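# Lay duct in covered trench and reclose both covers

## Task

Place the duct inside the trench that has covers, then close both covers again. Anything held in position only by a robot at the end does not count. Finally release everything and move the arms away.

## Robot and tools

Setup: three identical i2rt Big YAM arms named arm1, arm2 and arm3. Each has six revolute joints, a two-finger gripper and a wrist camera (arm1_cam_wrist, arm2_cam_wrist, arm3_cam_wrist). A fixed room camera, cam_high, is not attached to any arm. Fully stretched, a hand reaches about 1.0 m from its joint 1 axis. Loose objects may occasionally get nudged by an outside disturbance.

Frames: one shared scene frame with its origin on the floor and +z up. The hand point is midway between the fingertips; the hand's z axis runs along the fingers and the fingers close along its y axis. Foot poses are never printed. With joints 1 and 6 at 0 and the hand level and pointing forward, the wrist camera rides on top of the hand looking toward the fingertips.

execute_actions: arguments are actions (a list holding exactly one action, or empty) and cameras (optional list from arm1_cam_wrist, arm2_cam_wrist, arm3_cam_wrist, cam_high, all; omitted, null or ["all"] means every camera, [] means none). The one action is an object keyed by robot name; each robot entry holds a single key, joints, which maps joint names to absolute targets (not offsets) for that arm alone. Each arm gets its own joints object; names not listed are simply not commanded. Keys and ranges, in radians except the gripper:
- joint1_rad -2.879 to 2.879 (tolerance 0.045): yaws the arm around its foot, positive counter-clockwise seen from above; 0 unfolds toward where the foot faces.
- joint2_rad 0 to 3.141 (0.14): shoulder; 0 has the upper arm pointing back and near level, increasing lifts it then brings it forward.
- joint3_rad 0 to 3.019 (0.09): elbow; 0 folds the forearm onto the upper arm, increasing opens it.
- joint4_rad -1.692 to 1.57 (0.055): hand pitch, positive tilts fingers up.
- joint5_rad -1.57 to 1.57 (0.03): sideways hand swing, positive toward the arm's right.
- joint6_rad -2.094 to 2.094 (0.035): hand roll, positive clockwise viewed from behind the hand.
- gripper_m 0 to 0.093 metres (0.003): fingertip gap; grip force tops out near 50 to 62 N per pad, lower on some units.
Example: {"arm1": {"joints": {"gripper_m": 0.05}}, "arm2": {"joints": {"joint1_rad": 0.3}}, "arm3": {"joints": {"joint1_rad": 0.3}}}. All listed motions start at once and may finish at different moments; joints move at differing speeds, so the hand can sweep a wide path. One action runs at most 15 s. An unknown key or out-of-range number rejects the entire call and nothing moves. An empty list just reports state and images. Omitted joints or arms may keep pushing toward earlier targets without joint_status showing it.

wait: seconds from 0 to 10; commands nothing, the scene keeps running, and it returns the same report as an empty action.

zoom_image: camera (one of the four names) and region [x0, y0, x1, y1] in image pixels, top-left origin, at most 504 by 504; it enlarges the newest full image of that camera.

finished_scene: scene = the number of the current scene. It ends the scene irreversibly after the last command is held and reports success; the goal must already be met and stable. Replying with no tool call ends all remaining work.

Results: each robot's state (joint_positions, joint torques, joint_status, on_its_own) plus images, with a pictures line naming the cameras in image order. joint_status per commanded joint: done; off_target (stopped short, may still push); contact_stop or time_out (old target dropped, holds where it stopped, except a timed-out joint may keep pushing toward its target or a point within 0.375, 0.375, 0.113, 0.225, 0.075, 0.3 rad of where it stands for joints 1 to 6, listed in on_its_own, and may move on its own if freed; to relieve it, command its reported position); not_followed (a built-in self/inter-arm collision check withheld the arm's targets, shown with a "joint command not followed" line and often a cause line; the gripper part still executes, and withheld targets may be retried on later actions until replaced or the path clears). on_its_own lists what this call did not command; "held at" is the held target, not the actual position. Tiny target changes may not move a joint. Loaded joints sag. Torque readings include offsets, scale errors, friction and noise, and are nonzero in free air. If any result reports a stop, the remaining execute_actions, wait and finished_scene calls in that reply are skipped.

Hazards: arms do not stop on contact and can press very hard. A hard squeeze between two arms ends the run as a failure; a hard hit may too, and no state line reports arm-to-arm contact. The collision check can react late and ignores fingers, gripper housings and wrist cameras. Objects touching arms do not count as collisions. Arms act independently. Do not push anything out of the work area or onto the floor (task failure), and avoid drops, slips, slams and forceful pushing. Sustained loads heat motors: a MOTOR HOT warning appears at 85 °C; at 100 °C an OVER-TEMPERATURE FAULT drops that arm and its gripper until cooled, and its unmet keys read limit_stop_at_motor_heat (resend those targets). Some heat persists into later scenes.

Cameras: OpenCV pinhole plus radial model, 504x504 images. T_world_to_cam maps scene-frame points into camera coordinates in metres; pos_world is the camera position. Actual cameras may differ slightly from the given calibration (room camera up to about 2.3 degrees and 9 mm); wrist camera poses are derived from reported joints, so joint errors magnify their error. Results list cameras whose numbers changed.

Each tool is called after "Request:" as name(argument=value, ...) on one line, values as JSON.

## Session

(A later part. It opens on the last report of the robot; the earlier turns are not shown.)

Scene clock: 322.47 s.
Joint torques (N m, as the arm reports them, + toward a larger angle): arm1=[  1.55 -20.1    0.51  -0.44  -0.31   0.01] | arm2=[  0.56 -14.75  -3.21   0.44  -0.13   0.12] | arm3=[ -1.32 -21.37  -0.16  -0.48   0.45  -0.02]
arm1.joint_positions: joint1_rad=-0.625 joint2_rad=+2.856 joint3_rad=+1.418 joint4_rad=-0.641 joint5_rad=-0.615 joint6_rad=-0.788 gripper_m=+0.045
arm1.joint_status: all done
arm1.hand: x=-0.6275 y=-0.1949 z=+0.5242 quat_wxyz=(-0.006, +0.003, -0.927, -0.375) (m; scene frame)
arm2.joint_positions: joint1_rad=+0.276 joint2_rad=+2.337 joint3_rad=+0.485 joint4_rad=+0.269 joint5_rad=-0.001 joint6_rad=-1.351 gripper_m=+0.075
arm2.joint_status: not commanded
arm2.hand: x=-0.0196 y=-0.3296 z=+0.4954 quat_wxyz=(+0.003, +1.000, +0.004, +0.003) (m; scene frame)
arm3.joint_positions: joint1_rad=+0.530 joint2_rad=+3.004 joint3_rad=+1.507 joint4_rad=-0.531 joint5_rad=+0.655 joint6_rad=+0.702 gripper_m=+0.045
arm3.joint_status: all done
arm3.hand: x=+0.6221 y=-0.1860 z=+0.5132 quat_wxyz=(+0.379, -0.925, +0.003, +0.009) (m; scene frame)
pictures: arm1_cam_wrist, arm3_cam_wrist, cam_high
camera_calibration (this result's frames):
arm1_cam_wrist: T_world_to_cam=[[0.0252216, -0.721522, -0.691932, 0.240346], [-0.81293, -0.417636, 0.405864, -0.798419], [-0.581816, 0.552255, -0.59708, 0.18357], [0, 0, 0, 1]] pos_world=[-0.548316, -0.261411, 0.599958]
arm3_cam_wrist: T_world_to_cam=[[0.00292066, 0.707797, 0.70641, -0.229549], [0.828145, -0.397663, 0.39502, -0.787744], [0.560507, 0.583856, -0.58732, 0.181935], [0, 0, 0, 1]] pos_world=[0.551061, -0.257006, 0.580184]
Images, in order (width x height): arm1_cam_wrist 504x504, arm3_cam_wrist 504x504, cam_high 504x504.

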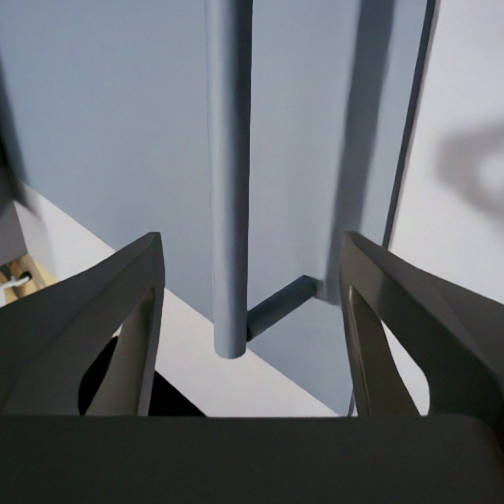

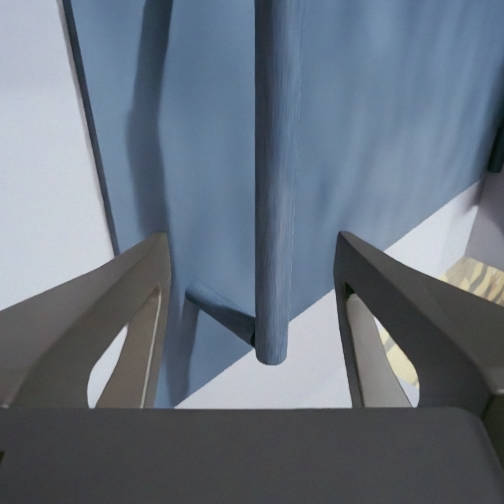

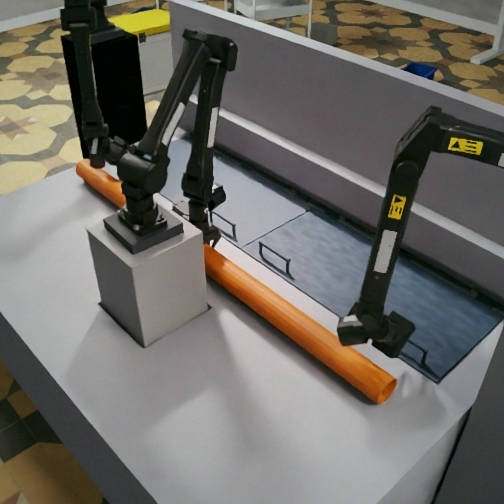

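Request:
execute_actions(actions=[{"arm1": {"joints": {"joint1_rad": -0.552, "joint2_rad": 2.901, "joint3_rad": 1.432, "joint4_rad": -0.562, "joint5_rad": -0.648, "joint6_rad": -0.712, "gripper_m": 0.038}}, "arm3": {"joints": {"joint1_rad": 0.45, "joint2_rad": 3.053, "joint3_rad": 1.538, "joint4_rad": -0.455, "joint5_rad": 0.686, "joint6_rad": 0.612, "gripper_m": 0.038}}}], cameras=["arm1_cam_wrist", "arm3_cam_wrist", "cam_high"])

Scene clock: 350.70 s.
Joint torques (N m, as the arm reports them, + toward a larger angle): arm1=[  0.97 -18.27   0.4   -0.07  -0.35  -0.02] | arm2=[  0.78 -14.58  -3.3    0.58  -0.08   0.1 ] | arm3=[  0.28 -18.61  -0.56  -0.02   0.5   -0.02]
arm1.joint_positions: joint1_rad=-0.552 joint2_rad=+2.894 joint3_rad=+1.427 joint4_rad=-0.569 joint5_rad=-0.643 joint6_rad=-0.721 gripper_m=+0.038
arm1.joint_status: all done
arm1.hand: x=-0.6176 y=-0.1662 z=+0.5063 quat_wxyz=(-0.005, +0.009, -0.927, -0.374) (m; scene frame)
arm2.joint_positions: joint1_rad=+0.276 joint2_rad=+2.337 joint3_rad=+0.485 joint4_rad=+0.269 joint5_rad=-0.001 joint6_rad=-1.351 gripper_m=+0.075
arm2.joint_status: not commanded
arm2.hand: x=-0.0196 y=-0.3296 z=+0.4954 quat_wxyz=(+0.003, +1.000, +0.004, +0.003) (m; scene frame)
arm3.joint_positions: joint1_rad=+0.449 joint2_rad=+3.039 joint3_rad=+1.540 joint4_rad=-0.464 joint5_rad=+0.684 joint6_rad=+0.623 gripper_m=+0.038
arm3.joint_status: all done
arm3.hand: x=+0.6040 y=-0.1596 z=+0.4969 quat_wxyz=(+0.376, -0.927, +0.011, +0.013) (m; scene frame)
pictures: arm1_cam_wrist, arm3_cam_wrist, cam_high
camera_calibration (this result's frames):
arm1_cam_wrist: T_world_to_cam=[[0.0365443, -0.722755, -0.690138, 0.254281], [-0.808881, -0.426932, 0.404277, -0.769339], [-0.586835, 0.543466, -0.600225, 0.159822], [0, 0, 0, 1]] pos_world=[-0.537808, -0.23153, 0.582444]
arm3_cam_wrist: T_world_to_cam=[[0.0205949, 0.712338, 0.701534, -0.24417], [0.828717, -0.40469, 0.386593, -0.753086], [0.559289, 0.573412, -0.598661, 0.171814], [0, 0, 0, 1]] pos_world=[0.53303, -0.229355, 0.56529]
Images, in order (width x height): arm1_cam_wrist 504x504, arm3_cam_wrist 504x504, cam_high 504x504.

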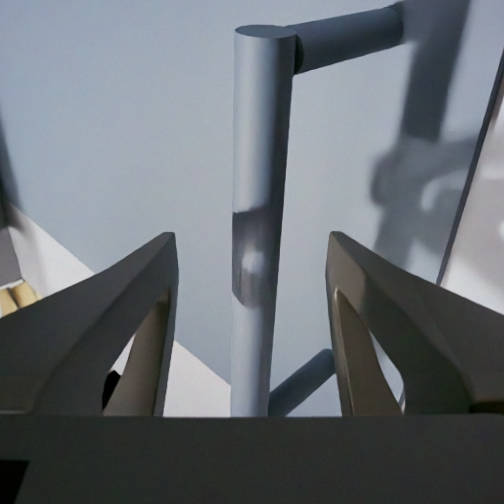

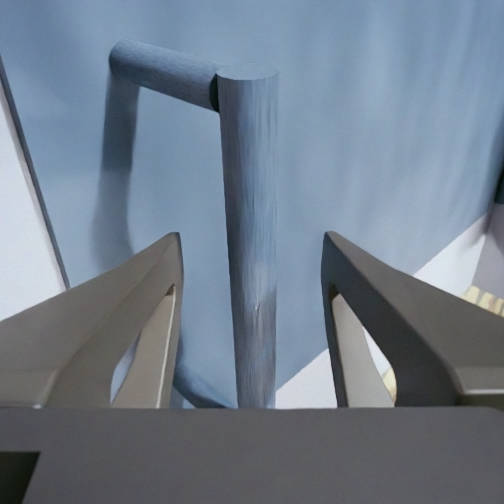

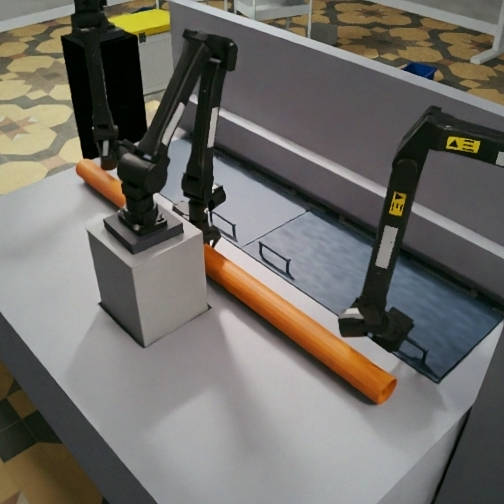

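Request:
execute_actions(actions=[])

Scene clock: 360.10 s.
Joint torques (N m, as the arm reports them, + toward a larger angle): arm1=[  0.53 -18.12   0.32  -0.11  -0.36   0.  ] | arm2=[  0.95 -14.72  -3.2    0.57  -0.12   0.11] | arm3=[  0.   -18.52  -0.48  -0.02   0.51  -0.02]
arm1.joint_positions: joint1_rad=-0.552 joint2_rad=+2.894 joint3_rad=+1.427 joint4_rad=-0.569 joint5_rad=-0.643 joint6_rad=-0.721 gripper_m=+0.038
arm1.joint_status: all done
arm1.hand: x=-0.6176 y=-0.1662 z=+0.5063 quat_wxyz=(-0.005, +0.009, -0.927, -0.374) (m; scene frame)
arm2.joint_positions: joint1_rad=+0.276 joint2_rad=+2.337 joint3_rad=+0.485 joint4_rad=+0.269 joint5_rad=-0.001 joint6_rad=-1.351 gripper_m=+0.075
arm2.joint_status: not commanded
arm2.hand: x=-0.0196 y=-0.3296 z=+0.4954 quat_wxyz=(+0.003, +1.000, +0.004, +0.003) (m; scene frame)
arm3.joint_positions: joint1_rad=+0.449 joint2_rad=+3.039 joint3_rad=+1.540 joint4_rad=-0.464 joint5_rad=+0.684 joint6_rad=+0.622 gripper_m=+0.038
arm3.joint_status: all done
arm3.hand: x=+0.6040 y=-0.1596 z=+0.4969 quat_wxyz=(+0.376, -0.927, +0.011, +0.013) (m; scene frame)
pictures: arm1_cam_wrist, arm2_cam_wrist, arm3_cam_wrist, cam_high
camera_calibration (this result's frames):
arm1_cam_wrist: T_world_to_cam=[[0.036163, -0.722764, -0.690148, 0.254049], [-0.808892, -0.42671, 0.404491, -0.769417], [-0.586845, 0.543627, -0.600069, 0.159764], [0, 0, 0, 1]] pos_world=[-0.537805, -0.231552, 0.582423]
arm2_cam_wrist: T_world_to_cam=[[-0.00849436, 0.999547, -0.0288583, 0.341043], [0.813016, 0.0237053, 0.581758, -0.256205], [0.582179, -0.0185206, -0.81285, 0.531729], [0, 0, 0, 1]] pos_world=[-0.0983658, -0.324967, 0.591107]
arm3_cam_wrist: T_world_to_cam=[[0.0202136, 0.712339, 0.701544, -0.243944], [0.828725, -0.404465, 0.386811, -0.753164], [0.559291, 0.573568, -0.598509, 0.171762], [0, 0, 0, 1]] pos_world=[0.533031, -0.229375, 0.565271]
Images, in order (width x height): arm1_cam_wrist 504x504, arm2_cam_wrist 504x504, arm3_cam_wrist 504x504, cam_high 504x504.

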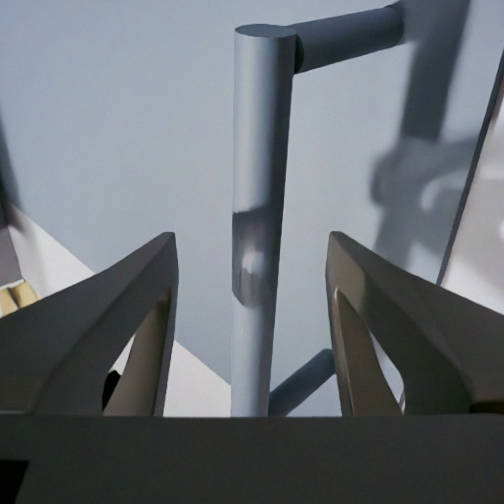

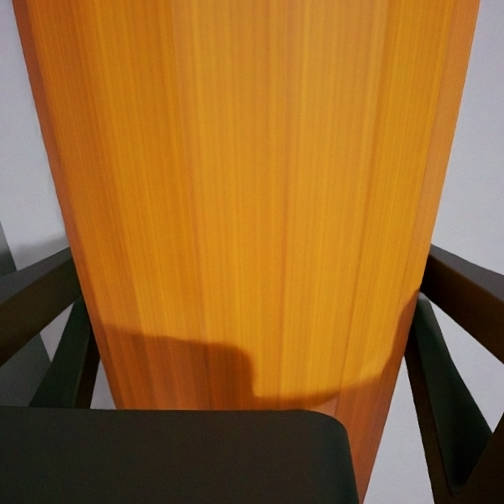

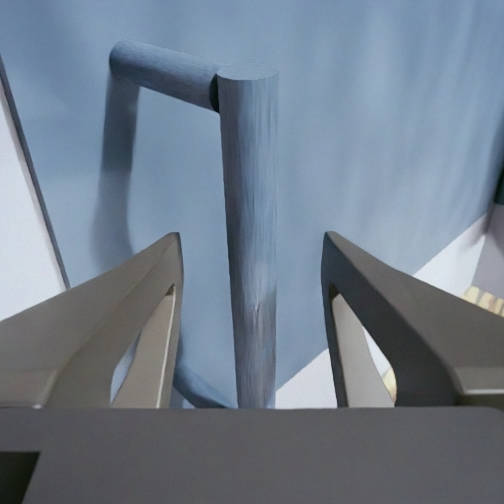

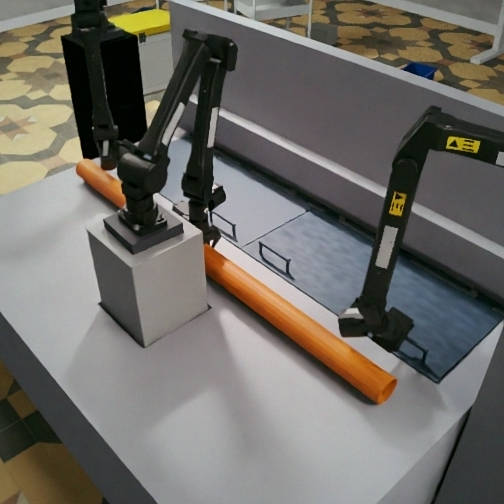

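Request:
execute_actions(actions=[{"arm1":{"joints":{"gripper_m":0.0}},"arm3":{"joints":{"gripper_m":0.0}}}], cameras=["arm1_cam_wrist","arm3_cam_wrist"])

Scene clock: 364.60 s.
Joint torques (N m, as the arm reports them, + toward a larger angle): arm1=[  0.71 -18.36   0.31  -0.2   -0.46  -0.04] | arm2=[  0.92 -14.71  -3.23   0.54  -0.13   0.12] | arm3=[  0.02 -18.58  -0.48  -0.04   0.46   0.03]
arm1.joint_positions: joint1_rad=-0.552 joint2_rad=+2.895 joint3_rad=+1.428 joint4_rad=-0.567 joint5_rad=-0.641 joint6_rad=-0.716 gripper_m=+0.009
arm1.joint_status: gripper_m off_target (ended at +0.009, target +0.000)
arm1.hand: x=-0.6173 y=-0.1669 z=+0.5056 quat_wxyz=(-0.004, +0.008, -0.928, -0.372) (m; scene frame)
arm2.joint_positions: joint1_rad=+0.276 joint2_rad=+2.337 joint3_rad=+0.485 joint4_rad=+0.269 joint5_rad=-0.001 joint6_rad=-1.351 gripper_m=+0.075
arm2.joint_status: not commanded
arm2.hand: x=-0.0196 y=-0.3296 z=+0.4954 quat_wxyz=(+0.003, +1.000, +0.004, +0.003) (m; scene frame)
arm3.joint_positions: joint1_rad=+0.449 joint2_rad=+3.039 joint3_rad=+1.540 joint4_rad=-0.464 joint5_rad=+0.685 joint6_rad=+0.616 gripper_m=+0.010
arm3.joint_status: gripper_m off_target (ended at +0.010, target +0.000)
arm3.hand: x=+0.6038 y=-0.1595 z=+0.4969 quat_wxyz=(+0.376, -0.926, +0.008, +0.012) (m; scene frame)
pictures: arm1_cam_wrist, arm3_cam_wrist
camera_calibration (this result's frames):
arm1_cam_wrist: T_world_to_cam=[[0.0334077, -0.725326, -0.687595, 0.249702], [-0.809051, -0.423549, 0.407482, -0.770235], [-0.586788, 0.542686, -0.600976, 0.160243], [0, 0, 0, 1]] pos_world=[-0.537474, -0.232079, 0.581853]
arm3_cam_wrist: T_world_to_cam=[[0.0143717, 0.711808, 0.702227, -0.240956], [0.829327, -0.400816, 0.389312, -0.754041], [0.558579, 0.576781, -0.596082, 0.1716], [0, 0, 0, 1]] pos_world=[0.532957, -0.229693, 0.565051]
Images, in order (width x height): arm1_cam_wrist 504x504, arm3_cam_wrist 504x504.

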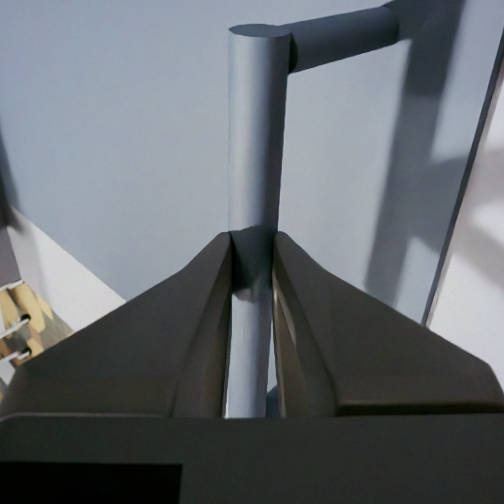

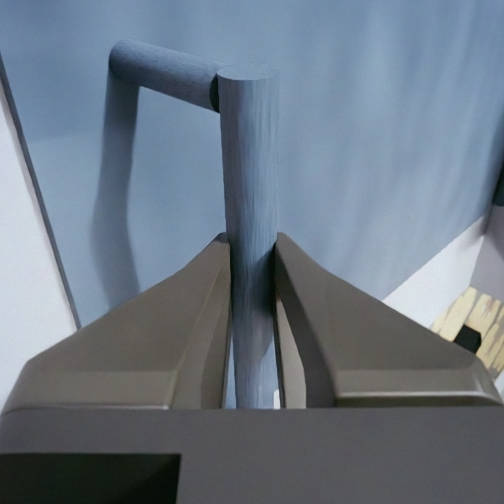

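Request:
execute_actions(actions=[{"arm1":{"joints":{"joint1_rad":-0.429,"joint2_rad":2.59,"joint3_rad":1.092,"joint4_rad":-0.295,"joint5_rad":-0.472,"joint6_rad":-0.486}},"arm3":{"joints":{"joint1_rad":0.321,"joint2_rad":2.745,"joint3_rad":1.188,"joint4_rad":-0.185,"joint5_rad":0.492,"joint6_rad":0.378}}}], cameras=["cam_high","arm1_cam_wrist"])

Scene clock: 392.27 s.
Joint torques (N m, as the arm reports them, + toward a larger angle): arm1=[  1.25 -24.55  -3.53  -1.47  -1.43  -0.01] | arm2=[  0.96 -14.76  -3.28   0.45  -0.07   0.14] | arm3=[ -0.55 -25.22  -4.03  -1.22   1.78  -0.05]
arm1.joint_positions: joint1_rad=-0.440 joint2_rad=+2.659 joint3_rad=+1.132 joint4_rad=-0.261 joint5_rad=-0.433 joint6_rad=-0.490 gripper_m=+0.009
arm1.joint_status: joint5_rad time_out (moved +0.208 of +0.169); the others done
arm1.on_its_own: joint5_rad reads -0.433 and still pushes toward -0.472 since a time_out
arm1.hand: x=-0.6175 y=-0.1562 z=+0.5575 quat_wxyz=(+0.001, +0.005, -0.972, -0.235) (m; scene frame)
arm2.joint_positions: joint1_rad=+0.276 joint2_rad=+2.337 joint3_rad=+0.485 joint4_rad=+0.269 joint5_rad=-0.001 joint6_rad=-1.351 gripper_m=+0.075
arm2.joint_status: not commanded
arm2.hand: x=-0.0196 y=-0.3296 z=+0.4954 quat_wxyz=(+0.003, +1.000, +0.004, +0.003) (m; scene frame)
arm3.joint_positions: joint1_rad=+0.328 joint2_rad=+2.812 joint3_rad=+1.233 joint4_rad=-0.160 joint5_rad=+0.458 joint6_rad=+0.389 gripper_m=+0.010
arm3.joint_status: joint5_rad time_out (moved -0.228 of -0.193); the others done
arm3.on_its_own: joint5_rad reads +0.458 and still pushes toward +0.492 since a time_out
arm3.hand: x=+0.6036 y=-0.1483 z=+0.5495 quat_wxyz=(+0.239, -0.971, +0.006, +0.005) (m; scene frame)
pictures: arm1_cam_wrist, cam_high
camera_calibration (this result's frames):
arm1_cam_wrist: T_world_to_cam=[[0.0252342, -0.89144, -0.452436, 0.131058], [-0.805707, -0.286047, 0.518665, -0.825462], [-0.591777, 0.351442, -0.725457, 0.221945], [0, 0, 0, 1]] pos_world=[-0.537046, -0.197292, 0.648445]
Images, in order (width x height): arm1_cam_wrist 504x504, cam_high 504x504.

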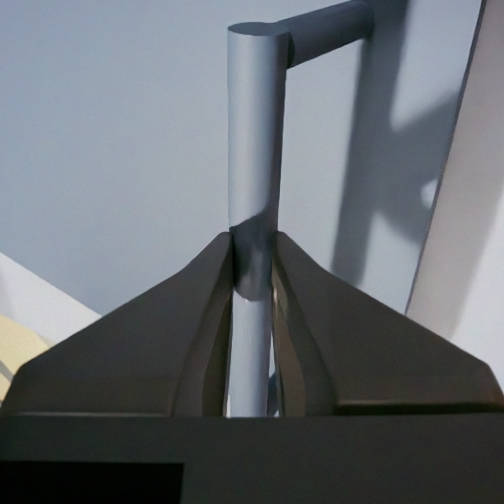

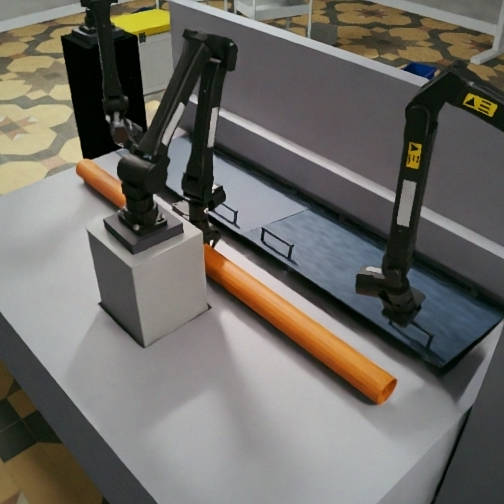

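Request:
execute_actions(actions=[{"arm1":{"joints":{"joint1_rad":-0.223,"joint2_rad":2.30,"joint3_rad":0.854,"joint4_rad":-0.150,"joint5_rad":-0.255,"joint6_rad":-0.231}},"arm3":{"joints":{"joint1_rad":0.110,"joint2_rad":2.475,"joint3_rad":0.947,"joint4_rad":-0.043,"joint5_rad":0.260,"joint6_rad":0.125}}}], cameras=["cam_high","arm1_cam_wrist"])

Scene clock: 396.33 s.
Joint torques (N m, as the arm reports them, + toward a larger angle): arm1=[  1.88 -21.94  -0.56  -0.4   -1.24   0.03] | arm2=[  1.08 -14.43  -3.19   0.54  -0.13   0.13] | arm3=[ -1.22 -23.51  -1.74  -0.2    1.54  -0.14]
arm1.joint_positions: joint1_rad=-0.243 joint2_rad=+2.360 joint3_rad=+0.865 joint4_rad=-0.132 joint5_rad=-0.217 joint6_rad=-0.238 gripper_m=+0.009
arm1.joint_status: joint5_rad time_out (moved +0.216 of +0.178); the others done
arm1.on_its_own: joint5_rad reads -0.217 and still pushes toward -0.255 since a time_out
arm1.hand: x=-0.6177 y=-0.1188 z=+0.6442 quat_wxyz=(+0.002, -0.001, -0.994, -0.108) (m; scene frame)
arm2.joint_positions: joint1_rad=+0.276 joint2_rad=+2.337 joint3_rad=+0.485 joint4_rad=+0.269 joint5_rad=-0.001 joint6_rad=-1.351 gripper_m=+0.075
arm2.joint_status: not commanded
arm2.hand: x=-0.0196 y=-0.3296 z=+0.4954 quat_wxyz=(+0.003, +1.000, +0.004, +0.003) (m; scene frame)
arm3.joint_positions: joint1_rad=+0.123 joint2_rad=+2.536 joint3_rad=+0.965 joint4_rad=-0.033 joint5_rad=+0.227 joint6_rad=+0.143 gripper_m=+0.010
arm3.joint_status: joint5_rad time_out (moved -0.231 of -0.198); the others done
arm3.on_its_own: joint5_rad reads +0.227 and still pushes toward +0.260 since a time_out
arm3.hand: x=+0.6036 y=-0.1099 z=+0.6345 quat_wxyz=(+0.113, -0.994, +0.004, +0.000) (m; scene frame)
pictures: arm1_cam_wrist, cam_high
camera_calibration (this result's frames):
arm1_cam_wrist: T_world_to_cam=[[0.0125767, -0.977523, -0.210453, 0.0297183], [-0.805728, -0.134547, 0.576801, -0.879392], [-0.592152, 0.162313, -0.78931, 0.289979], [0, 0, 0, 1]] pos_world=[-0.537213, -0.136337, 0.742371]
Images, in order (width x height): arm1_cam_wrist 504x504, cam_high 504x504.

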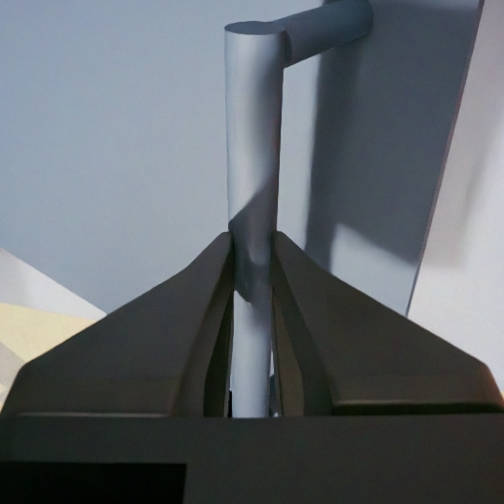

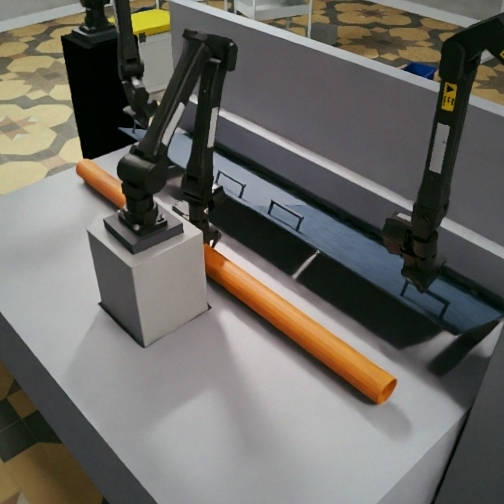

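Request:
execute_actions(actions=[{"arm1":{"joints":{"joint1_rad":0.065,"joint2_rad":2.095,"joint3_rad":0.756,"joint4_rad":-0.198,"joint5_rad":-0.02,"joint6_rad":0.059}},"arm3":{"joints":{"joint1_rad":-0.170,"joint2_rad":2.285,"joint3_rad":0.857,"joint4_rad":-0.110,"joint5_rad":0.02,"joint6_rad":-0.153}}}], cameras=["cam_high","arm1_cam_wrist"])

Scene clock: 402.23 s.
Joint torques (N m, as the arm reports them, + toward a larger angle): arm1=[  0.09 -14.39   1.78   0.48   0.33   0.05] | arm2=[  1.17 -14.37  -3.24   0.49  -0.11   0.1 ] | arm3=[ -3.4  -21.78   0.15  -0.17   1.56  -0.24]
arm1.joint_positions: joint1_rad=+0.072 joint2_rad=+2.090 joint3_rad=+0.758 joint4_rad=-0.195 joint5_rad=-0.025 joint6_rad=+0.050 gripper_m=+0.000
arm1.joint_status: all done
arm1.on_its_own: gripper_m moved -0.008 to your old target +0.000
arm1.hand: x=-0.6019 y=-0.0377 z=+0.7256 quat_wxyz=(-0.020, +0.016, -1.000, -0.010) (m; scene frame)
arm2.joint_positions: joint1_rad=+0.276 joint2_rad=+2.337 joint3_rad=+0.485 joint4_rad=+0.269 joint5_rad=-0.001 joint6_rad=-1.351 gripper_m=+0.075
arm2.joint_status: not commanded
arm2.hand: x=-0.0196 y=-0.3296 z=+0.4954 quat_wxyz=(+0.003, +1.000, +0.004, +0.003) (m; scene frame)
arm3.joint_positions: joint1_rad=-0.132 joint2_rad=+2.336 joint3_rad=+0.860 joint4_rad=-0.099 joint5_rad=-0.018 joint6_rad=-0.126 gripper_m=+0.010
arm3.joint_status: joint5_rad time_out (moved -0.245 of -0.207); the others done
arm3.on_its_own: joint5_rad reads -0.018 and still pushes toward +0.020 since a time_out
arm3.hand: x=+0.6035 y=-0.0584 z=+0.6979 quat_wxyz=(-0.011, -1.000, -0.002, +0.000) (m; scene frame)
pictures: arm1_cam_wrist, cam_high
camera_calibration (this result's frames):
arm1_cam_wrist: T_world_to_cam=[[0.0476545, -0.998757, -0.0146202, 0.00409255], [-0.830765, -0.047757, 0.554571, -0.8984], [-0.55458, -0.0142818, -0.832008, 0.397395], [0, 0, 0, 1]] pos_world=[-0.526167, -0.0331419, 0.828922]
Images, in order (width x height): arm1_cam_wrist 504x504, cam_high 504x504.

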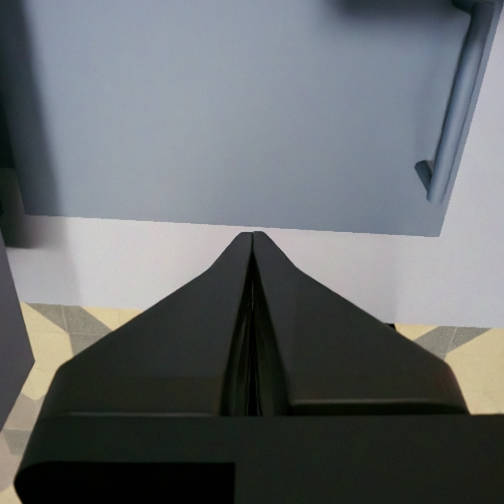

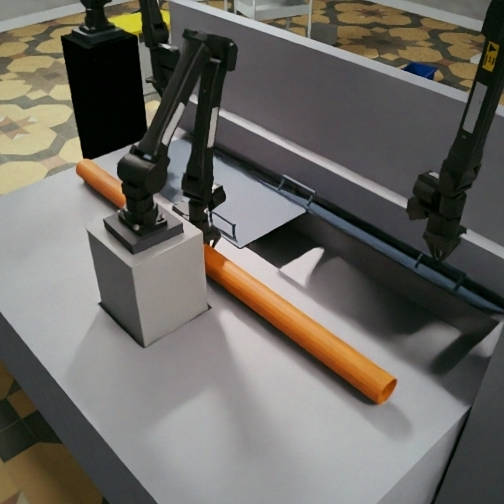

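Request:
execute_actions(actions=[], cameras=["arm3_cam_wrist","arm1_cam_wrist"])

Scene clock: 408.87 s.
Joint torques (N m, as the arm reports them, + toward a larger angle): arm1=[  0.12 -14.58   1.8    0.48   0.32   0.06] | arm2=[  0.57 -14.46  -3.22   0.45  -0.09   0.09] | arm3=[ -3.31 -21.7    0.16  -0.18   1.55  -0.22]
arm1.joint_positions: joint1_rad=+0.072 joint2_rad=+2.090 joint3_rad=+0.758 joint4_rad=-0.195 joint5_rad=-0.025 joint6_rad=+0.050 gripper_m=+0.000
arm1.joint_status: all done
arm1.hand: x=-0.6019 y=-0.0377 z=+0.7256 quat_wxyz=(-0.020, +0.016, -1.000, -0.010) (m; scene frame)
arm2.joint_positions: joint1_rad=+0.276 joint2_rad=+2.337 joint3_rad=+0.485 joint4_rad=+0.269 joint5_rad=-0.001 joint6_rad=-1.351 gripper_m=+0.075
arm2.joint_status: not commanded
arm2.hand: x=-0.0196 y=-0.3296 z=+0.4954 quat_wxyz=(+0.003, +1.000, +0.004, +0.003) (m; scene frame)
arm3.joint_positions: joint1_rad=-0.132 joint2_rad=+2.336 joint3_rad=+0.860 joint4_rad=-0.099 joint5_rad=-0.018 joint6_rad=-0.126 gripper_m=+0.010
arm3.joint_status: joint5_rad time_out (moved -0.245 of -0.207); the others done
arm3.on_its_own: joint5_rad reads -0.018 and still pushes toward +0.020 since a time_out
arm3.hand: x=+0.6035 y=-0.0584 z=+0.6979 quat_wxyz=(-0.011, -1.000, -0.002, +0.000) (m; scene frame)
pictures: arm1_cam_wrist, arm3_cam_wrist
camera_calibration (this result's frames):
arm1_cam_wrist: T_world_to_cam=[[0.0476545, -0.998757, -0.0146202, 0.00409255], [-0.830765, -0.047757, 0.554571, -0.8984], [-0.55458, -0.0142818, -0.832008, 0.397395], [0, 0, 0, 1]] pos_world=[-0.526167, -0.0331419, 0.828922]
arm3_cam_wrist: T_world_to_cam=[[-0.0128805, 0.999824, -0.0136424, 0.0787663], [0.820645, 0.0183653, 0.571143, -0.888638], [0.571293, -0.00383899, -0.820737, 0.348445], [0, 0, 0, 1]] pos_world=[0.531207, -0.0610947, 0.794595]
Images, in order (width x height): arm1_cam_wrist 504x504, arm3_cam_wrist 504x504.

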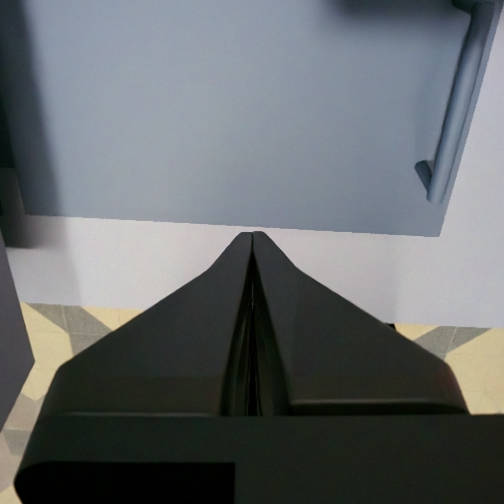

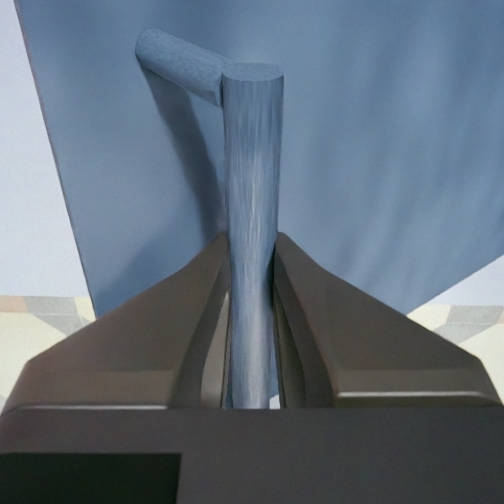

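Request:
execute_actions(actions=[{"arm1":{"joints":{"joint1_rad":-0.644,"joint2_rad":2.665,"joint3_rad":1.345,"joint4_rad":-0.77,"joint5_rad":-0.601,"joint6_rad":-0.815,"gripper_m":0.034}},"arm3":{"joints":{"joint1_rad":-0.28,"joint2_rad":2.265,"joint3_rad":0.885,"joint4_rad":-0.22,"joint5_rad":-0.09,"joint6_rad":-0.28}}}], cameras=["cam_high","arm3_cam_wrist","arm1_cam_wrist"])

Scene clock: 432.43 s.
Joint torques (N m, as the arm reports them, + toward a larger angle): arm1=[  1.39 -19.19   2.48  -1.01  -0.35  -0.15] | arm2=[  1.02 -14.55  -3.33   0.5   -0.12   0.11] | arm3=[ -5.64 -21.83   0.57  -0.83   1.54  -0.43]
arm1.joint_positions: joint1_rad=-0.657 joint2_rad=+2.664 joint3_rad=+1.328 joint4_rad=-0.759 joint5_rad=-0.596 joint6_rad=-0.806 gripper_m=+0.034
arm1.joint_status: all done
arm1.hand: x=-0.6176 y=-0.2192 z=+0.6039 quat_wxyz=(-0.003, -0.003, -0.928, -0.373) (m; scene frame)
arm2.joint_positions: joint1_rad=+0.276 joint2_rad=+2.337 joint3_rad=+0.485 joint4_rad=+0.269 joint5_rad=-0.001 joint6_rad=-1.351 gripper_m=+0.075
arm2.joint_status: not commanded
arm2.hand: x=-0.0196 y=-0.3296 z=+0.4954 quat_wxyz=(+0.003, +1.000, +0.004, +0.003) (m; scene frame)
arm3.joint_positions: joint1_rad=-0.215 joint2_rad=+2.315 joint3_rad=+0.886 joint4_rad=-0.198 joint5_rad=-0.131 joint6_rad=-0.233 gripper_m=+0.010
arm3.joint_status: joint1_rad time_out (moved -0.084 of -0.148); joint5_rad time_out (moved -0.112 of -0.072); joint6_rad time_out (moved -0.106 of -0.154); the others done
arm3.on_its_own: joint1_rad reads -0.215 and still pushes toward -0.280 since a time_out; joint5_rad reads -0.131 and still pushes toward -0.090 since a time_out; joint6_rad reads -0.233 and still pushes toward -0.280 since a time_out
arm3.hand: x=+0.6043 y=-0.0467 z=+0.7082 quat_wxyz=(-0.071, -0.997, -0.012, -0.012) (m; scene frame)
pictures: arm1_cam_wrist, arm3_cam_wrist, cam_high
camera_calibration (this result's frames):
arm1_cam_wrist: T_world_to_cam=[[0.0114772, -0.724516, -0.689162, 0.266955], [-0.812849, -0.408154, 0.415555, -0.836553], [-0.582361, 0.555416, -0.593607, 0.248577], [0, 0, 0, 1]] pos_world=[-0.538293, -0.286093, 0.679166]
arm3_cam_wrist: T_world_to_cam=[[-0.0305922, 0.990425, -0.134622, 0.163238], [0.804908, 0.104264, 0.584168, -0.891094], [0.592611, -0.0904875, -0.80039, 0.325108], [0, 0, 0, 1]] pos_world=[0.52958, -0.0393471, 0.802737]
Images, in order (width x height): arm1_cam_wrist 504x504, arm3_cam_wrist 504x504, cam_high 504x504.

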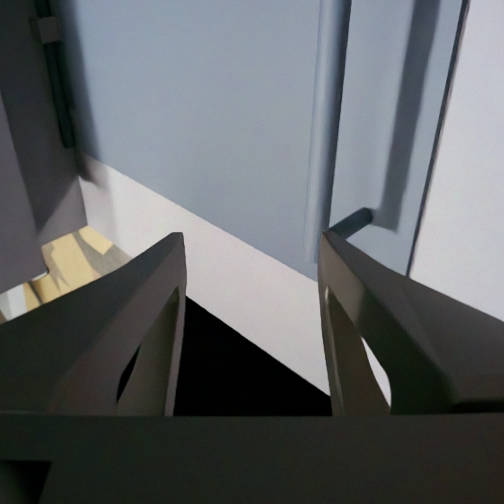

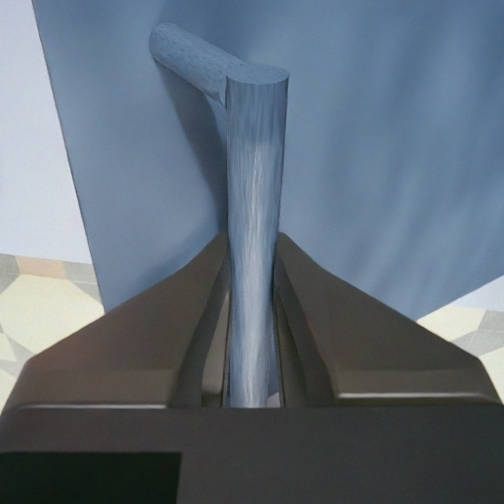

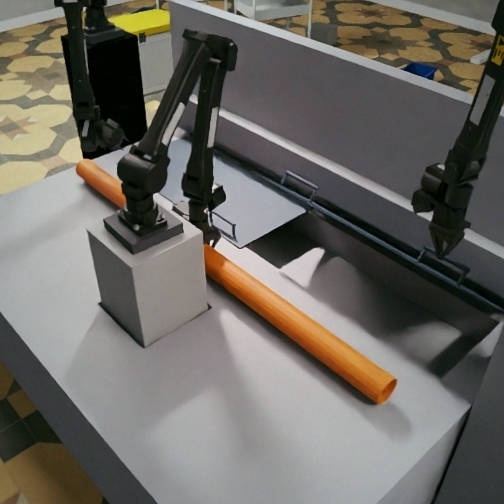

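Request:
zoom_image(camera="cam_high", region=[230, 160, 504, 400])

Request:
execute_actions(actions=[{"arm1":{"joints":{"joint1_rad":-0.626,"joint2_rad":2.80,"joint3_rad":1.435,"joint4_rad":-0.705,"joint5_rad":-0.610,"joint6_rad":-0.797}},"arm3":{"joints":{"joint1_rad":-0.33,"joint2_rad":2.21,"joint3_rad":0.885,"joint4_rad":-0.24,"joint5_rad":-0.12,"joint6_rad":-0.30}}}], cameras=["cam_high","arm3_cam_wrist","arm1_cam_wrist"])

Region (230, 160, 504, 400) of cam_high's 504x504 image, scaled by 1.839, with more detail than that image has; it fills the top 441 rows of this view, and the rest is white.

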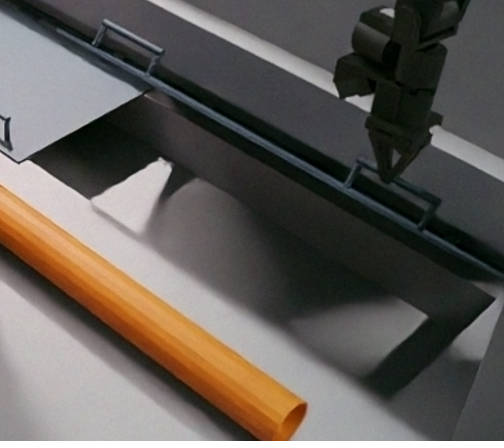

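Scene clock: 441.17 s.
Joint torques (N m, as the arm reports them, + toward a larger angle): arm1=[  1.35 -20.3    0.67  -0.42  -0.32   0.  ] | arm2=[  0.85 -14.35  -3.26   0.46  -0.1    0.12] | arm3=[ -5.1  -22.91   1.38  -0.11   1.3   -0.24]
arm1.joint_positions: joint1_rad=-0.637 joint2_rad=+2.805 joint3_rad=+1.436 joint4_rad=-0.707 joint5_rad=-0.605 joint6_rad=-0.805 gripper_m=+0.034
arm1.joint_status: all done
arm1.hand: x=-0.6105 y=-0.2139 z=+0.5470 quat_wxyz=(-0.009, +0.007, -0.929, -0.371) (m; scene frame)
arm2.joint_positions: joint1_rad=+0.276 joint2_rad=+2.337 joint3_rad=+0.485 joint4_rad=+0.269 joint5_rad=-0.001 joint6_rad=-1.351 gripper_m=+0.075
arm2.joint_status: not commanded
arm2.hand: x=-0.0196 y=-0.3296 z=+0.4954 quat_wxyz=(+0.003, +1.000, +0.004, +0.003) (m; scene frame)
arm3.joint_positions: joint1_rad=-0.274 joint2_rad=+2.272 joint3_rad=+0.879 joint4_rad=-0.233 joint5_rad=-0.155 joint6_rad=-0.274 gripper_m=+0.010
arm3.joint_status: joint1_rad time_out (moved -0.058 of -0.115); joint5_rad time_out (moved -0.025 of +0.011); the others done
arm3.on_its_own: joint1_rad reads -0.274 and still pushes toward -0.330 since a time_out; joint5_rad reads -0.155 and still pushes toward -0.120 since a time_out
arm3.hand: x=+0.6036 y=-0.0286 z=+0.7239 quat_wxyz=(-0.083, -0.997, -0.003, -0.005) (m; scene frame)
pictures: arm1_cam_wrist, arm3_cam_wrist, cam_high
camera_calibration (this result's frames):
arm1_cam_wrist: T_world_to_cam=[[0.0363694, -0.727674, -0.684958, 0.243712], [-0.814856, -0.418382, 0.401207, -0.800536], [-0.578522, 0.54355, -0.608166, 0.223763], [0, 0, 0, 1]] pos_world=[-0.531734, -0.279213, 0.624198]
arm3_cam_wrist: T_world_to_cam=[[-0.0137106, 0.987222, -0.158757, 0.1546], [0.814433, 0.103137, 0.571018, -0.897854], [0.580095, -0.121468, -0.805441, 0.350077], [0, 0, 0, 1]] pos_world=[0.530284, -0.0174993, 0.8192]
Images, in order (width x height): arm1_cam_wrist 504x504, arm3_cam_wrist 504x504, cam_high 504x504.

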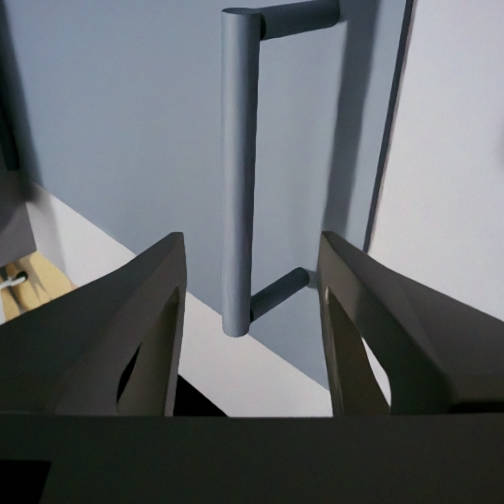

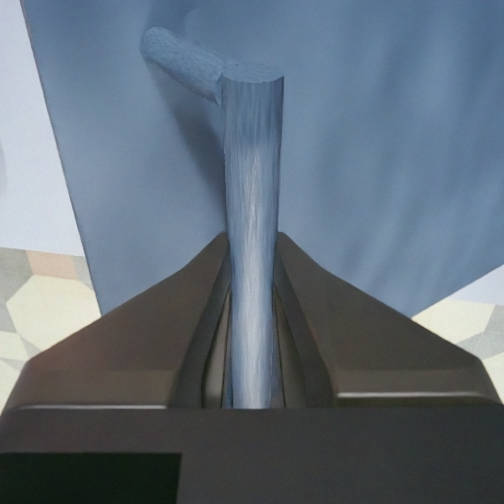

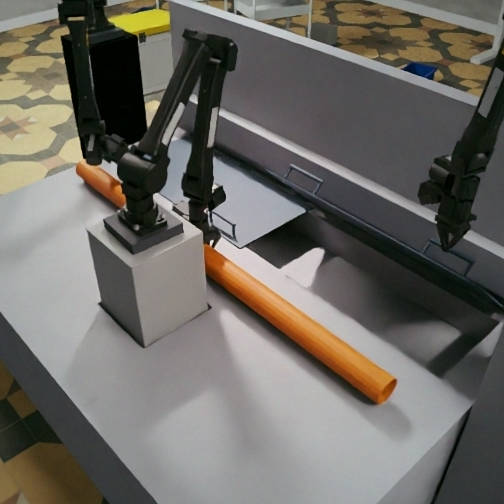

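Request:
execute_actions(actions=[{"arm1":{"joints":{"joint1_rad":-0.529,"joint2_rad":2.905,"joint3_rad":1.44,"joint4_rad":-0.525,"joint5_rad":-0.652,"joint6_rad":-0.70}},"arm3":{"joints":{"joint1_rad":-0.42,"joint2_rad":2.195,"joint3_rad":0.91,"joint4_rad":-0.31,"joint5_rad":-0.16,"joint6_rad":-0.37}}}], cameras=["cam_high","arm3_cam_wrist","arm1_cam_wrist"])

Scene clock: 450.80 s.
Joint torques (N m, as the arm reports them, + toward a larger angle): arm1=[  0.   -19.74  -0.08  -0.04  -0.37   0.01] | arm2=[  0.88 -14.76  -3.16   0.42  -0.13   0.1 ] | arm3=[ -6.2  -21.44   2.51  -0.08   1.73  -0.19]
arm1.joint_positions: joint1_rad=-0.521 joint2_rad=+2.915 joint3_rad=+1.440 joint4_rad=-0.532 joint5_rad=-0.647 joint6_rad=-0.709 gripper_m=+0.034
arm1.joint_status: all done
arm1.hand: x=-0.6116 y=-0.1564 z=+0.4956 quat_wxyz=(-0.010, +0.023, -0.929, -0.368) (m; scene frame)
arm2.joint_positions: joint1_rad=+0.276 joint2_rad=+2.337 joint3_rad=+0.485 joint4_rad=+0.269 joint5_rad=-0.001 joint6_rad=-1.351 gripper_m=+0.075
arm2.joint_status: not commanded
arm2.hand: x=-0.0196 y=-0.3296 z=+0.4954 quat_wxyz=(+0.003, +1.000, +0.004, +0.003) (m; scene frame)
arm3.joint_positions: joint1_rad=-0.351 joint2_rad=+2.240 joint3_rad=+0.893 joint4_rad=-0.305 joint5_rad=-0.207 joint6_rad=-0.350 gripper_m=+0.010
arm3.joint_status: joint1_rad time_out (moved -0.077 of -0.146); joint5_rad time_out (moved -0.051 of -0.005); the others done
arm3.on_its_own: joint1_rad reads -0.351 and still pushes toward -0.420 since a time_out; joint5_rad reads -0.207 and still pushes toward -0.160 since a time_out
arm3.hand: x=+0.6043 y=-0.0077 z=+0.7389 quat_wxyz=(-0.112, -0.994, +0.000, -0.002) (m; scene frame)
pictures: arm1_cam_wrist, arm3_cam_wrist, cam_high
camera_calibration (this result's frames):
arm1_cam_wrist: T_world_to_cam=[[0.0649082, -0.729821, -0.68055, 0.265261], [-0.807562, -0.439043, 0.393807, -0.751847], [-0.5862, 0.524025, -0.617873, 0.157739], [0, 0, 0, 1]] pos_world=[-0.531915, -0.21916, 0.574069]
arm3_cam_wrist: T_world_to_cam=[[-0.0089188, 0.976631, -0.214737, 0.174718], [0.81816, 0.130594, 0.559964, -0.903034], [0.574922, -0.170695, -0.800205, 0.363136], [0, 0, 0, 1]] pos_world=[0.531609, 0.00928087, 0.833768]
Images, in order (width x height): arm1_cam_wrist 504x504, arm3_cam_wrist 504x504, cam_high 504x504.

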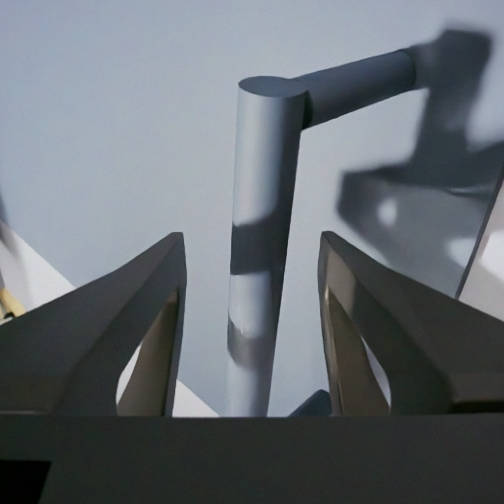

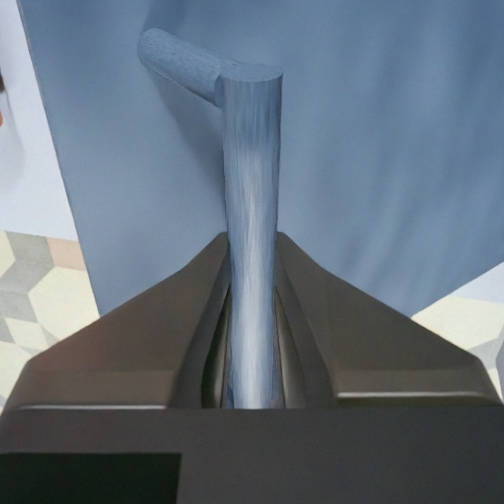

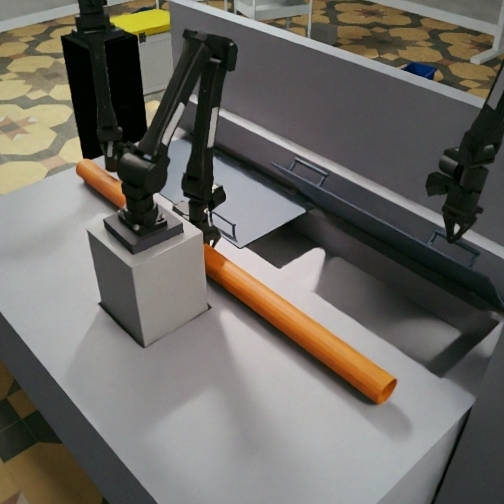

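Request:
execute_actions(actions=[{"arm1":{"joints":{"gripper_m":0.0}}}], cameras=["cam_high","arm1_cam_wrist"])

Request:
execute_actions(actions=[{"arm1":{"joints":{"joint1_rad":-0.41,"joint2_rad":2.60,"joint3_rad":1.105,"joint4_rad":-0.27,"joint5_rad":-0.48,"joint6_rad":-0.47}}}], cameras=["cam_high","arm1_cam_wrist"])

Scene clock: 457.17 s.
Joint torques (N m, as the arm reports them, + toward a larger angle): arm1=[  0.02 -19.84  -0.11  -0.17  -0.44  -0.24] | arm2=[  0.76 -14.48  -3.15   0.47  -0.1    0.1 ] | arm3=[ -6.04 -21.44   2.5   -0.06   1.74  -0.19]
arm1.joint_positions: joint1_rad=-0.521 joint2_rad=+2.915 joint3_rad=+1.440 joint4_rad=-0.529 joint5_rad=-0.645 joint6_rad=-0.682 gripper_m=+0.011
arm1.joint_status: gripper_m off_target (ended at +0.011, target +0.000)
arm1.hand: x=-0.6114 y=-0.1569 z=+0.4951 quat_wxyz=(-0.005, +0.011, -0.930, -0.367) (m; scene frame)
arm2.joint_positions: joint1_rad=+0.276 joint2_rad=+2.337 joint3_rad=+0.485 joint4_rad=+0.269 joint5_rad=-0.001 joint6_rad=-1.351 gripper_m=+0.075
arm2.joint_status: not commanded
arm2.hand: x=-0.0196 y=-0.3296 z=+0.4954 quat_wxyz=(+0.003, +1.000, +0.004, +0.003) (m; scene frame)
arm3.joint_positions: joint1_rad=-0.351 joint2_rad=+2.240 joint3_rad=+0.893 joint4_rad=-0.305 joint5_rad=-0.207 joint6_rad=-0.350 gripper_m=+0.010
arm3.joint_status: not commanded
arm3.on_its_own: joint1_rad reads -0.351 and still pushes toward -0.420 since a time_out; joint5_rad reads -0.207 and still pushes toward -0.160 since a time_out
arm3.hand: x=+0.6043 y=-0.0077 z=+0.7389 quat_wxyz=(-0.112, -0.994, +0.000, -0.002) (m; scene frame)
pictures: arm1_cam_wrist, cam_high
camera_calibration (this result's frames):
arm1_cam_wrist: T_world_to_cam=[[0.0390807, -0.732907, -0.679205, 0.247652], [-0.808755, -0.422398, 0.409261, -0.757484], [-0.586845, 0.533317, -0.60925, 0.154626], [0, 0, 0, 1]] pos_world=[-0.531556, -0.220919, 0.572421]
Images, in order (width x height): arm1_cam_wrist 504x504, cam_high 504x504.

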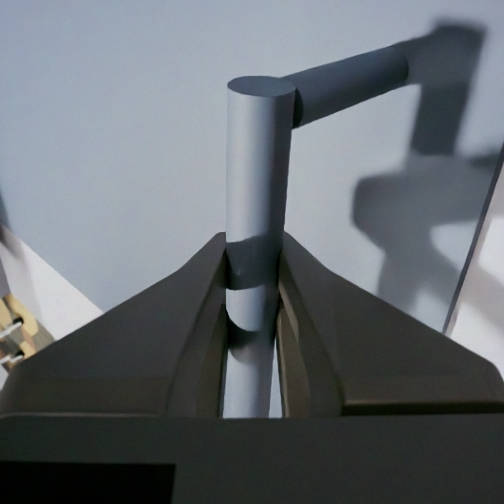

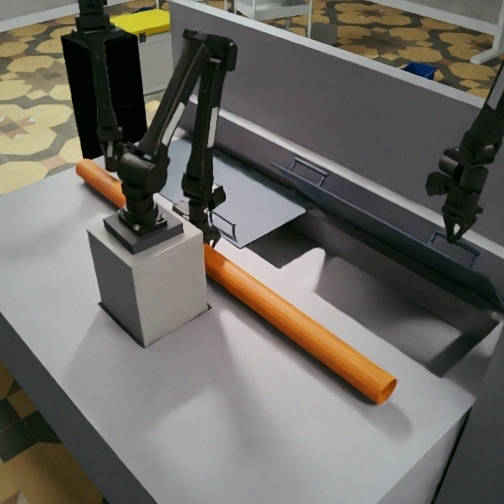

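Scene clock: 459.47 s.
Joint torques (N m, as the arm reports them, + toward a larger angle): arm1=[  0.89 -24.86  -3.23  -1.12  -1.3   -0.14] | arm2=[  0.94 -14.73  -3.34   0.49  -0.11   0.12] | arm3=[ -6.05 -21.35   2.51  -0.07   1.73  -0.2 ]
arm1.joint_positions: joint1_rad=-0.414 joint2_rad=+2.672 joint3_rad=+1.140 joint4_rad=-0.244 joint5_rad=-0.444 joint6_rad=-0.460 gripper_m=+0.011
arm1.joint_status: joint5_rad time_out (moved +0.201 of +0.165); the others done
arm1.on_its_own: joint5_rad reads -0.444 and still pushes toward -0.480 since a time_out
arm1.hand: x=-0.6120 y=-0.1468 z=+0.5527 quat_wxyz=(-0.001, +0.004, -0.972, -0.237) (m; scene frame)
arm2.joint_positions: joint1_rad=+0.276 joint2_rad=+2.337 joint3_rad=+0.485 joint4_rad=+0.269 joint5_rad=-0.001 joint6_rad=-1.351 gripper_m=+0.075
arm2.joint_status: not commanded
arm2.hand: x=-0.0196 y=-0.3296 z=+0.4954 quat_wxyz=(+0.003, +1.000, +0.004, +0.003) (m; scene frame)
arm3.joint_positions: joint1_rad=-0.351 joint2_rad=+2.240 joint3_rad=+0.893 joint4_rad=-0.305 joint5_rad=-0.207 joint6_rad=-0.350 gripper_m=+0.010
arm3.joint_status: not commanded
arm3.on_its_own: joint1_rad reads -0.351 and still pushes toward -0.420 since a time_out; joint5_rad reads -0.207 and still pushes toward -0.160 since a time_out
arm3.hand: x=+0.6043 y=-0.0077 z=+0.7389 quat_wxyz=(-0.112, -0.994, +0.000, -0.002) (m; scene frame)
pictures: arm1_cam_wrist, cam_high
camera_calibration (this result's frames):
arm1_cam_wrist: T_world_to_cam=[[0.0241298, -0.889498, -0.456302, 0.138884], [-0.808024, -0.286114, 0.515011, -0.815296], [-0.588656, 0.356275, -0.725639, 0.221141], [0, 0, 0, 1]] pos_world=[-0.531953, -0.188518, 0.643728]
Images, in order (width x height): arm1_cam_wrist 504x504, cam_high 504x504.

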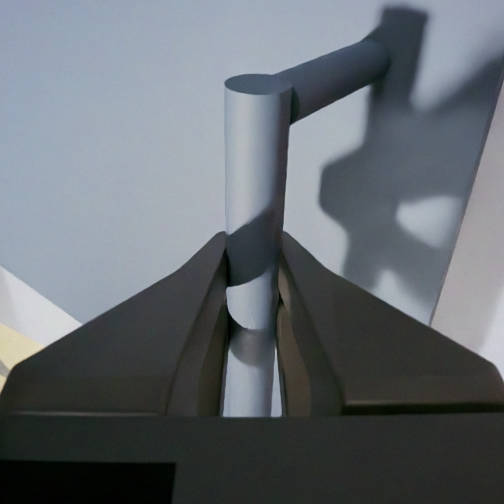

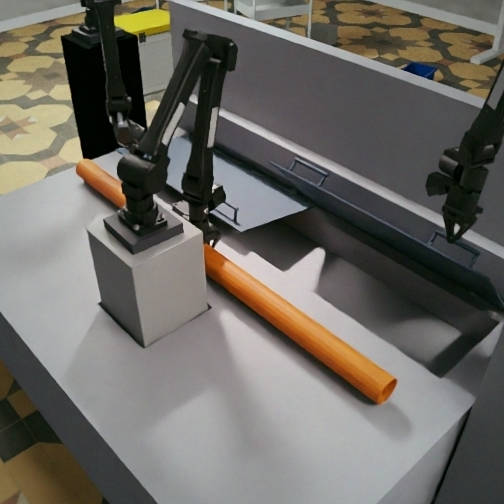

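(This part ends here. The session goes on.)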